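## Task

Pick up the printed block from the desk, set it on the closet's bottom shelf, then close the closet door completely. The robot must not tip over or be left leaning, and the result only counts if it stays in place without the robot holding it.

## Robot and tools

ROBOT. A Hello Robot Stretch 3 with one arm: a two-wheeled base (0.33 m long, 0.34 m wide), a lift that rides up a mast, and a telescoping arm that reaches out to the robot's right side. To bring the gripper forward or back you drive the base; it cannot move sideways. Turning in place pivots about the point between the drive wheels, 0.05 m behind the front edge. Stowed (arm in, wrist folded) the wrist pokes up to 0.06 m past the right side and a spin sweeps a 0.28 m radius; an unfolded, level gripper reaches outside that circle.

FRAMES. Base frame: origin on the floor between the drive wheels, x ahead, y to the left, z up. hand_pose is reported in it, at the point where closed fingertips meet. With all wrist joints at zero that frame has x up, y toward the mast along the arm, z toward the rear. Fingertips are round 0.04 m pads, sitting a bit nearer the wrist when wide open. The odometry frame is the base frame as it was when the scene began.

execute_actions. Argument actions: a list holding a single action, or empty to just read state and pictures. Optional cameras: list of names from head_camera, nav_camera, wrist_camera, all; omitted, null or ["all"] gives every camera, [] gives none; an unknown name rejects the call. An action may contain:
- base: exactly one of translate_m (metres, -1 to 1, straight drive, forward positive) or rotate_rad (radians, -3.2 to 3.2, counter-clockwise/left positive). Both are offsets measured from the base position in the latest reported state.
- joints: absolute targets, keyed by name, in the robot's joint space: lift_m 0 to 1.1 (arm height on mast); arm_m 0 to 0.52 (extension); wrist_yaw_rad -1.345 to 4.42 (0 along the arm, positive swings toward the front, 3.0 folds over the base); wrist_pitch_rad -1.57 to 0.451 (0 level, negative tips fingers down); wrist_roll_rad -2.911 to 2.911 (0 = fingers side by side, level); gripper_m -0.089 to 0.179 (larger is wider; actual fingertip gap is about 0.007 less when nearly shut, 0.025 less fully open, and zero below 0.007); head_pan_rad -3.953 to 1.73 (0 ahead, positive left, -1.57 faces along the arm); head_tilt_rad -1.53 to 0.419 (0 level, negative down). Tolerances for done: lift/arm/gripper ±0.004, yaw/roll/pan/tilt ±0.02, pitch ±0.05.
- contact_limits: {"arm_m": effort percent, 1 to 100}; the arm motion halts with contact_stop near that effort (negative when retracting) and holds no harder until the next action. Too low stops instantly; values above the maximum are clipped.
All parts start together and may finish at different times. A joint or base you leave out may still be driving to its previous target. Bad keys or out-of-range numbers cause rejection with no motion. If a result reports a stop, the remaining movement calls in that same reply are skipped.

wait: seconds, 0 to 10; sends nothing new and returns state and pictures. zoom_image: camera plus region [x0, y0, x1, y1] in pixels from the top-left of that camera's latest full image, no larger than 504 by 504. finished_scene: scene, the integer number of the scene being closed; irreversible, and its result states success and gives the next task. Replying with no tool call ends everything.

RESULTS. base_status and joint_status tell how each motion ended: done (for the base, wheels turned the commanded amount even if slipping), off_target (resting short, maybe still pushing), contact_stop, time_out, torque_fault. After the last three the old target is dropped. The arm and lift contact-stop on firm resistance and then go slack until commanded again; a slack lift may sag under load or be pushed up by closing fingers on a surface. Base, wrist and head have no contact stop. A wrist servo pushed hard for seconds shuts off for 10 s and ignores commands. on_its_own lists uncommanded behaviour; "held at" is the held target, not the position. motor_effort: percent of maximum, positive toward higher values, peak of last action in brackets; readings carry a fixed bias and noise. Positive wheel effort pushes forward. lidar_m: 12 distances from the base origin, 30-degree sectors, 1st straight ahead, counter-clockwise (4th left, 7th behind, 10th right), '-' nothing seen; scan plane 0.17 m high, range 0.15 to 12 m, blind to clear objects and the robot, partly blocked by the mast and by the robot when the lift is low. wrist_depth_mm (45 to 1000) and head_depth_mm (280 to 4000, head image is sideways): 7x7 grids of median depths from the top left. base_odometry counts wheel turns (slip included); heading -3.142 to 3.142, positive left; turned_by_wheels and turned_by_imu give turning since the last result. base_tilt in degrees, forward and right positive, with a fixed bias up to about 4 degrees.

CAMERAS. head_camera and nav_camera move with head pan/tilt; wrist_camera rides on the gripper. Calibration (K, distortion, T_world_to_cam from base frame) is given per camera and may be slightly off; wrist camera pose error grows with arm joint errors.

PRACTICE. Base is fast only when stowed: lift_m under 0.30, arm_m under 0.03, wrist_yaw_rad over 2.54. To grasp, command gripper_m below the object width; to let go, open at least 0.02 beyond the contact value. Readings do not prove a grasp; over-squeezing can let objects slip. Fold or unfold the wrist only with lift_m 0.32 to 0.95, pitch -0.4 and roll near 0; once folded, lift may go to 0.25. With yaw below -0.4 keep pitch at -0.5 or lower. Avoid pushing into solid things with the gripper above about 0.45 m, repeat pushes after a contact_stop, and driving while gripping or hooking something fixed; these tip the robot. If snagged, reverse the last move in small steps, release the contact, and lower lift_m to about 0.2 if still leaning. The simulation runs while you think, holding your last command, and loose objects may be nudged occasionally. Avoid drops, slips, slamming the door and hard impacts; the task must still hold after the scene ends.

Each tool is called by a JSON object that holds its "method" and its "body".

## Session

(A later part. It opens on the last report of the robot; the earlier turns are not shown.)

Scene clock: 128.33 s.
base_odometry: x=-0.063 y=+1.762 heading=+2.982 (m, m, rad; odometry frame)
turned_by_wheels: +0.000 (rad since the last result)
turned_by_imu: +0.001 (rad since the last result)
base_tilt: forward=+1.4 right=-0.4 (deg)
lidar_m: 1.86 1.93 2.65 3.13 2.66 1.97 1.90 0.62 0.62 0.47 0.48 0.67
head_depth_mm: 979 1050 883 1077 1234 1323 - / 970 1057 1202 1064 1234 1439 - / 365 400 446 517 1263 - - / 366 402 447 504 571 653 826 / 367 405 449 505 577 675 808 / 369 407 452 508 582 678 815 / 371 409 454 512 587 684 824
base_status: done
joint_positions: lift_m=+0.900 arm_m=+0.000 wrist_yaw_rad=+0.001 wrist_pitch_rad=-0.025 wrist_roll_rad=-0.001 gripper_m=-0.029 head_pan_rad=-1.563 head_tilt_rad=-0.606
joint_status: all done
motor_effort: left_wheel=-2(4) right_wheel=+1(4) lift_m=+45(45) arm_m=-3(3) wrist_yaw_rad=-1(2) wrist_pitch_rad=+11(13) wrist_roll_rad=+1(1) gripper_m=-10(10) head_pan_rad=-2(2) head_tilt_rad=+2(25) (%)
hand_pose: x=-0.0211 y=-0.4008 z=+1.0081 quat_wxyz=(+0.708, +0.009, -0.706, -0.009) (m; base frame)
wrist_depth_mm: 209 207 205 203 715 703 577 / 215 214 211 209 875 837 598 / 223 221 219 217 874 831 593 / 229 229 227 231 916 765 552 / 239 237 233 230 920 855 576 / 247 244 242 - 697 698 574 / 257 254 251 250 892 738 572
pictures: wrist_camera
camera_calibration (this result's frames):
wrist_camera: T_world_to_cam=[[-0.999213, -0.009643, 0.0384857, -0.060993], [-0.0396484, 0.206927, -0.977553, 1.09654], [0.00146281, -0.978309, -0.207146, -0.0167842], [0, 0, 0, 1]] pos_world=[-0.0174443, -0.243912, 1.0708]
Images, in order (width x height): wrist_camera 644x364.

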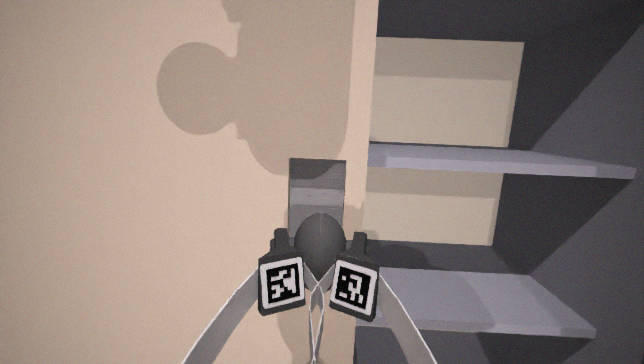

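{"method": "execute_actions", "body": {"actions": [{"joints":{"arm_m":0.059},"contact_limits":{"arm_m":14}}], "cameras": []}}

{"method": "execute_actions", "body": {"actions": [{"base":{"translate_m":-0.35}}], "cameras": ["wrist_camera","head_camera"]}}

Scene clock: 129.97 s.
base_odometry: x=-0.063 y=+1.762 heading=+2.982 (m, m, rad; odometry frame)
turned_by_wheels: +0.000 (rad since the last result)
turned_by_imu: +0.000 (rad since the last result)
base_tilt: forward=+1.3 right=-0.4 (deg)
lidar_m: 1.86 1.94 2.65 3.13 2.68 1.97 1.90 0.62 0.62 0.47 0.49 0.67
head_depth_mm: 988 1053 878 1074 1306 - - / 976 1054 1204 1069 1267 - - / 365 400 445 504 - - - / 366 402 446 502 573 676 801 / 368 404 450 506 577 673 805 / 369 406 451 508 581 677 817 / 371 407 455 511 586 683 825
base_status: not commanded
joint_positions: lift_m=+0.900 arm_m=+0.059 wrist_yaw_rad=+0.001 wrist_pitch_rad=-0.024 wrist_roll_rad=-0.001 gripper_m=-0.029 head_pan_rad=-1.563 head_tilt_rad=-0.606
joint_status: all done
motor_effort: left_wheel=-2(2) right_wheel=+1(1) lift_m=+44(45) arm_m=+4(4) wrist_yaw_rad=-2(2) wrist_pitch_rad=+11(12) wrist_roll_rad=+0(1) gripper_m=-10(10) head_pan_rad=-1(1) head_tilt_rad=+3(2) (%)
contact_limits: arm_m 14 (drawing in: default 29, maximum 48; extending or still: default 41, maximum 67)
hand_pose: x=-0.0212 y=-0.4593 z=+1.0082 quat_wxyz=(+0.708, +0.009, -0.706, -0.008) (m; base frame)
wrist_depth_mm: 154 153 151 150 649 698 570 / 159 157 156 155 811 801 593 / 164 163 161 160 835 823 587 / 170 168 166 175 863 755 539 / 175 174 173 179 882 869 579 / 182 180 179 - 704 708 567 / 189 187 185 184 560 567 525
pictures: none
No camera images: the call's "cameras" was empty. Leave "cameras" out to get every camera's image.

Scene clock: 134.77 s.
base_odometry: x=+0.282 y=+1.706 heading=+2.982 (m, m, rad; odometry frame)
turned_by_wheels: +0.000 (rad since the last result)
turned_by_imu: +0.000 (rad since the last result)
base_tilt: forward=+1.3 right=-0.3 (deg)
lidar_m: 2.21 2.29 3.15 3.10 2.20 1.61 1.55 1.61 0.45 0.45 0.49 0.67
head_depth_mm: 347 373 407 459 511 - - / 974 1009 503 484 524 - - / 369 413 764 1025 - - - / 366 402 448 505 - 686 805 / 368 404 450 505 578 675 810 / 369 406 452 508 582 678 819 / 371 408 453 511 586 682 824
base_status: done
joint_positions: lift_m=+0.900 arm_m=+0.059 wrist_yaw_rad=+0.054 wrist_pitch_rad=-0.024 wrist_roll_rad=-0.001 gripper_m=-0.029 head_pan_rad=-1.563 head_tilt_rad=-0.606
joint_status: not commanded
on_its_own: wrist_yaw_rad is held at +0.041, not at your +0.000, by its stall guard, which is not easing now; wrist_yaw_rad is at rest, and its effort (-14) is outside its rest range (-12 to +12)
motor_effort: left_wheel=+1(7) right_wheel=-4(22) lift_m=+45(45) arm_m=+4(4) wrist_yaw_rad=-14(61) wrist_pitch_rad=+11(11) wrist_roll_rad=+1(1) gripper_m=-12(15) head_pan_rad=-2(2) head_tilt_rad=+2(3) (%)
hand_pose: x=-0.0078 y=-0.4590 z=+1.0083 quat_wxyz=(+0.708, +0.028, -0.706, +0.010) (m; base frame)
wrist_depth_mm: 162 159 155 151 618 146 114 / 168 164 159 155 678 143 117 / 172 169 165 160 663 140 120 / 179 175 171 166 472 140 124 / 186 181 177 181 716 143 128 / 193 188 183 - 256 141 132 / 201 196 190 185 244 141 137
pictures: head_camera (sideways: a quarter turn clockwise sets it upright), wrist_camera
camera_calibration (this result's frames):
head_camera: T_world_to_cam=[[-0.0515011, 0.533711, -0.844097, 1.11908], [0.998106, 0.0559952, -0.0254927, 0.0274885], [0.0336597, -0.843811, -0.535584, 0.655122], [0, 0, 0, 1]] pos_world=[0.00814626, -0.0460054, 1.29619]
wrist_camera: T_world_to_cam=[[-0.997341, -0.0618872, 0.0384882, -0.0721637], [-0.0503901, 0.204041, -0.977665, 1.10795], [0.0526517, -0.977004, -0.206617, -0.0732442], [0, 0, 0, 1]] pos_world=[-0.0122855, -0.302094, 1.07085]
Images, in order (width x height): head_camera 896x504, wrist_camera 644x364.

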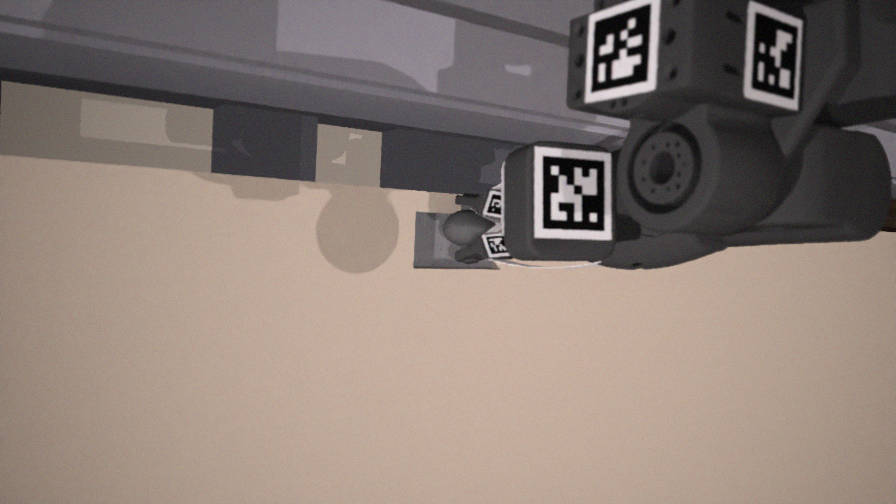

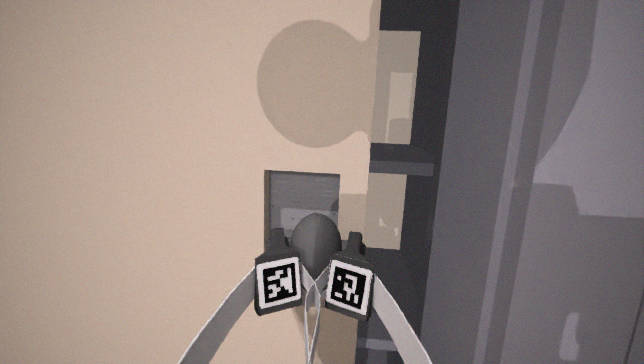

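{"method": "execute_actions", "body": {"actions": [{"joints":{"wrist_yaw_rad":-0.1}}], "cameras": []}}

{"method": "execute_actions", "body": {"actions": [{"joints":{"wrist_yaw_rad":-0.21,"arm_m":0.062}}], "cameras": ["wrist_camera","head_camera"]}}

Scene clock: 136.10 s.
base_odometry: x=+0.282 y=+1.706 heading=+2.982 (m, m, rad; odometry frame)
turned_by_wheels: +0.000 (rad since the last result)
turned_by_imu: -0.001 (rad since the last result)
base_tilt: forward=+1.4 right=-0.4 (deg)
lidar_m: 2.21 2.30 3.16 3.11 2.20 1.61 1.55 1.61 0.45 0.45 0.48 0.66
head_depth_mm: 347 372 406 457 510 - - / 362 397 435 476 502 - - / 363 400 442 490 - - - / 365 401 445 500 570 668 794 / 365 402 448 503 575 668 800 / 367 404 450 506 577 674 809 / 369 406 452 509 581 678 816
base_status: not commanded
joint_positions: lift_m=+0.900 arm_m=+0.059 wrist_yaw_rad=-0.118 wrist_pitch_rad=-0.024 wrist_roll_rad=-0.001 gripper_m=-0.029 head_pan_rad=-1.563 head_tilt_rad=-0.606
joint_status: all done
on_its_own: wrist_yaw_rad is at rest, and its effort (+21) is outside its rest range (-12 to +12)
motor_effort: left_wheel=-5(7) right_wheel=+7(19) lift_m=+45(45) arm_m=+3(4) wrist_yaw_rad=+21(80) wrist_pitch_rad=+11(10) wrist_roll_rad=+1(0) gripper_m=-12(15) head_pan_rad=-2(2) head_tilt_rad=+2(2) (%)
hand_pose: x=-0.0515 y=-0.4576 z=+1.0083 quat_wxyz=(+0.706, -0.033, -0.706, -0.050) (m; base frame)
wrist_depth_mm: 140 142 145 149 138 128 145 / 144 146 150 153 142 132 150 / 148 151 155 159 146 137 155 / 153 156 160 173 145 141 160 / 158 161 165 179 145 147 168 / 163 167 170 - 150 154 174 / 169 173 178 182 157 174 181
pictures: none
No camera images: the call's "cameras" was empty. Leave "cameras" out to get every camera's image.

Scene clock: 137.00 s.
base_odometry: x=+0.282 y=+1.706 heading=+2.982 (m, m, rad; odometry frame)
turned_by_wheels: +0.001 (rad since the last result)
turned_by_imu: +0.001 (rad since the last result)
base_tilt: forward=+1.4 right=-0.4 (deg)
lidar_m: 2.21 2.30 3.17 3.12 2.20 1.60 1.55 1.61 0.45 0.45 0.48 0.66
head_depth_mm: 348 372 406 457 511 - - / 362 397 434 475 - - - / 363 400 443 494 - - - / 365 401 445 500 571 665 807 / 367 403 447 502 577 669 803 / 368 405 450 506 578 676 812 / 369 407 453 509 581 678 819
base_status: not commanded
joint_positions: lift_m=+0.900 arm_m=+0.062 wrist_yaw_rad=-0.179 wrist_pitch_rad=-0.024 wrist_roll_rad=-0.001 gripper_m=-0.029 head_pan_rad=-1.563 head_tilt_rad=-0.606
joint_status: wrist_yaw_rad off_target (ended at -0.179, target -0.210); the others done
on_its_own: wrist_yaw_rad is at rest, and its effort (-36) is outside its rest range (-12 to +12)
motor_effort: left_wheel=+3(5) right_wheel=-8(9) lift_m=+45(45) arm_m=+3(6) wrist_yaw_rad=-36(34) wrist_pitch_rad=+11(11) wrist_roll_rad=+1(1) gripper_m=-12(13) head_pan_rad=-2(2) head_tilt_rad=+3(3) (%)
hand_pose: x=-0.0671 y=-0.4583 z=+1.0083 quat_wxyz=(+0.704, -0.055, -0.704, -0.072) (m; base frame)
wrist_depth_mm: 133 137 142 148 129 131 151 / 137 141 147 153 131 135 157 / 142 146 151 158 136 141 163 / 146 150 156 167 141 160 169 / 150 155 162 169 145 167 176 / 155 160 165 - 151 174 184 / 161 166 175 180 158 182 192
pictures: head_camera (sideways: a quarter turn clockwise sets it upright), wrist_camera
camera_calibration (this result's frames):
head_camera: T_world_to_cam=[[-0.0515011, 0.53371, -0.844098, 1.11908], [0.998106, 0.0559952, -0.0254927, 0.0274886], [0.0336597, -0.843811, -0.535583, 0.655121], [0, 0, 0, 1]] pos_world=[0.00814626, -0.0460054, 1.29619]
wrist_camera: T_world_to_cam=[[-0.984667, 0.170145, 0.0384875, -0.024101], [-0.00192495, 0.210018, -0.977696, 1.11088], [-0.174433, -0.962779, -0.206471, -0.0782954], [0, 0, 0, 1]] pos_world=[-0.0352503, -0.304586, 1.07087]
Images, in order (width x height): head_camera 896x504, wrist_camera 644x364.

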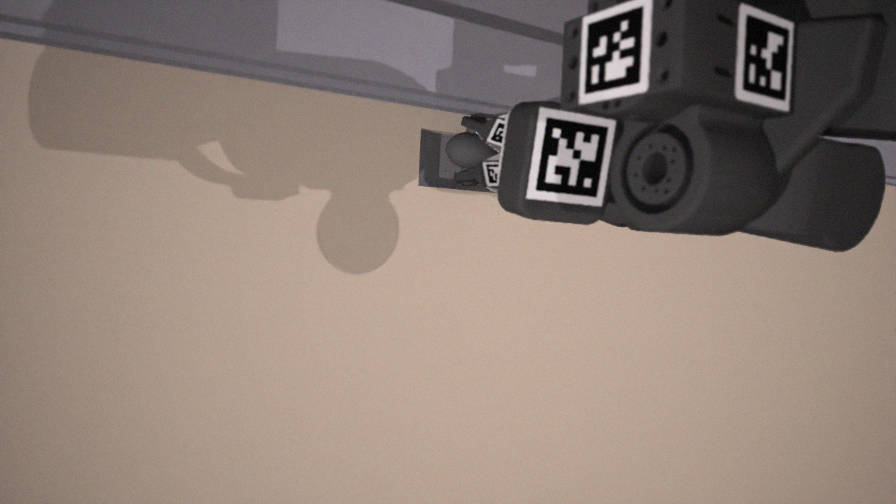

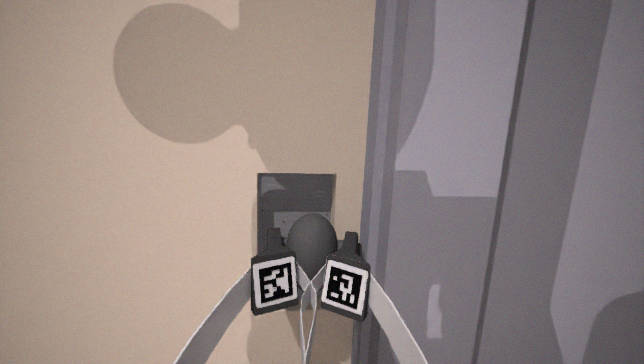

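{"method": "execute_actions", "body": {"actions": [{"joints":{"wrist_yaw_rad":-0.15,"arm_m":0.01,"head_pan_rad":-1.1}}]}}

Scene clock: 138.53 s.
base_odometry: x=+0.282 y=+1.706 heading=+2.982 (m, m, rad; odometry frame)
turned_by_wheels: +0.000 (rad since the last result)
turned_by_imu: +0.000 (rad since the last result)
base_tilt: forward=+1.3 right=-0.3 (deg)
lidar_m: 2.21 2.30 3.15 3.11 2.20 1.61 1.55 1.61 0.45 0.45 0.49 0.67
head_depth_mm: 366 398 432 476 529 594 679 / 383 416 458 505 565 640 741 / 401 438 482 537 606 696 810 / 421 463 514 576 653 758 904 / 445 490 546 618 710 835 1011 / 469 522 587 666 775 926 1178 / 496 555 630 740 935 1151 1250
base_status: not commanded
joint_positions: lift_m=+0.900 arm_m=+0.010 wrist_yaw_rad=-0.152 wrist_pitch_rad=-0.024 wrist_roll_rad=-0.001 gripper_m=-0.029 head_pan_rad=-1.107 head_tilt_rad=-0.606
joint_status: all done
motor_effort: left_wheel=-1(3) right_wheel=+0(9) lift_m=+45(45) arm_m=-3(6) wrist_yaw_rad=+2(34) wrist_pitch_rad=+11(11) wrist_roll_rad=+1(1) gripper_m=-10(12) head_pan_rad=+2(23) head_tilt_rad=+2(2) (%)
hand_pose: x=-0.0601 y=-0.4079 z=+1.0083 quat_wxyz=(+0.705, -0.045, -0.705, -0.062) (m; base frame)
wrist_depth_mm: 179 185 191 196 173 192 199 / 185 190 197 202 180 199 207 / 191 197 203 209 185 206 214 / 197 203 209 223 192 214 223 / 204 209 215 229 199 222 232 / 210 216 223 - 207 232 242 / 217 225 235 239 215 241 254
pictures: head_camera (sideways: a quarter turn clockwise sets it upright), nav_camera (sideways: a quarter turn counterclockwise sets it upright), wrist_camera
camera_calibration (this result's frames):
head_camera: T_world_to_cam=[[-0.281223, 0.456448, -0.844138, 1.12053], [0.871476, 0.489775, -0.0254964, 0.0282658], [0.4018, -0.742816, -0.535519, 0.652793], [0, 0, 0, 1]] pos_world=[0.0281952, -0.0404045, 1.29619]
nav_camera: T_world_to_cam=[[0.262381, -0.515537, 0.815707, -1.01782], [-0.873729, -0.485722, -0.0259384, 0.0868718], [0.409579, -0.705901, -0.577883, 0.702276], [0, 0, 0, 1]] pos_world=[0.0553208, 0.0132096, 1.23833]
wrist_camera: T_world_to_cam=[[-0.988997, 0.14284, 0.0384926, -0.0372141], [-0.00775556, 0.209778, -0.977718, 1.09991], [-0.147732, -0.967259, -0.206362, -0.0288625], [0, 0, 0, 1]] pos_world=[-0.0325382, -0.253338, 1.07088]
Images, in order (width x height): head_camera 896x504, nav_camera 672x504, wrist_camera 644x364.

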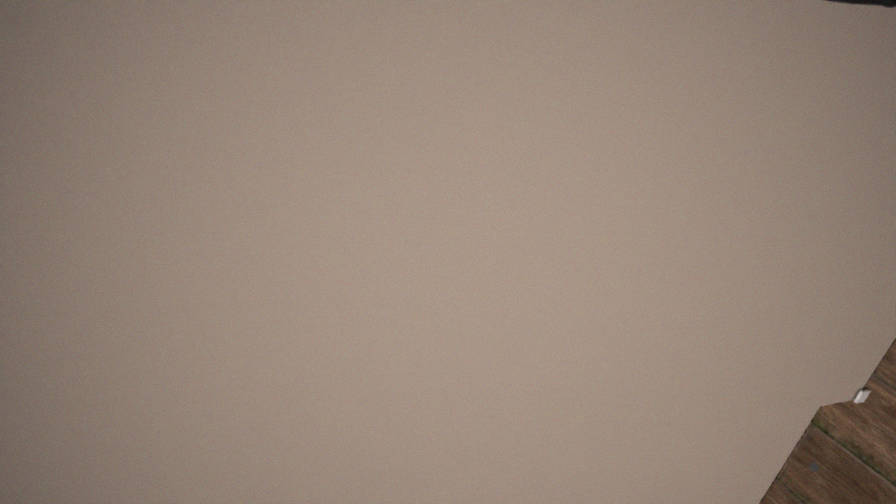

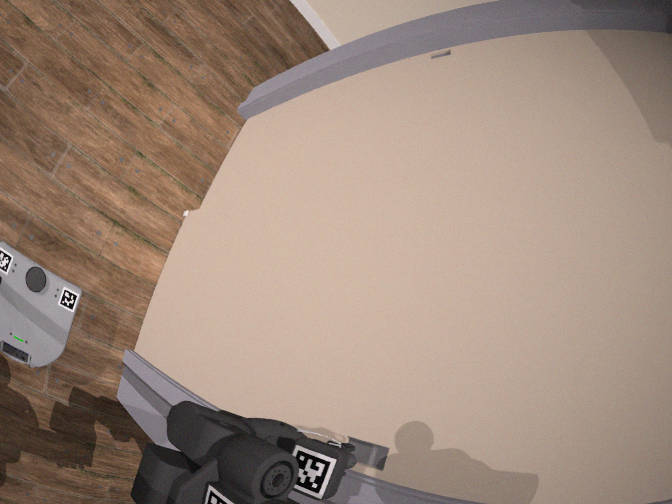

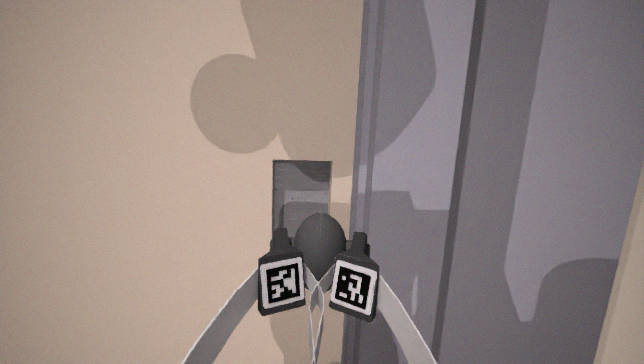

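{"method": "finished_scene", "body": {"scene": 1}}

The scene is finished: the task was done.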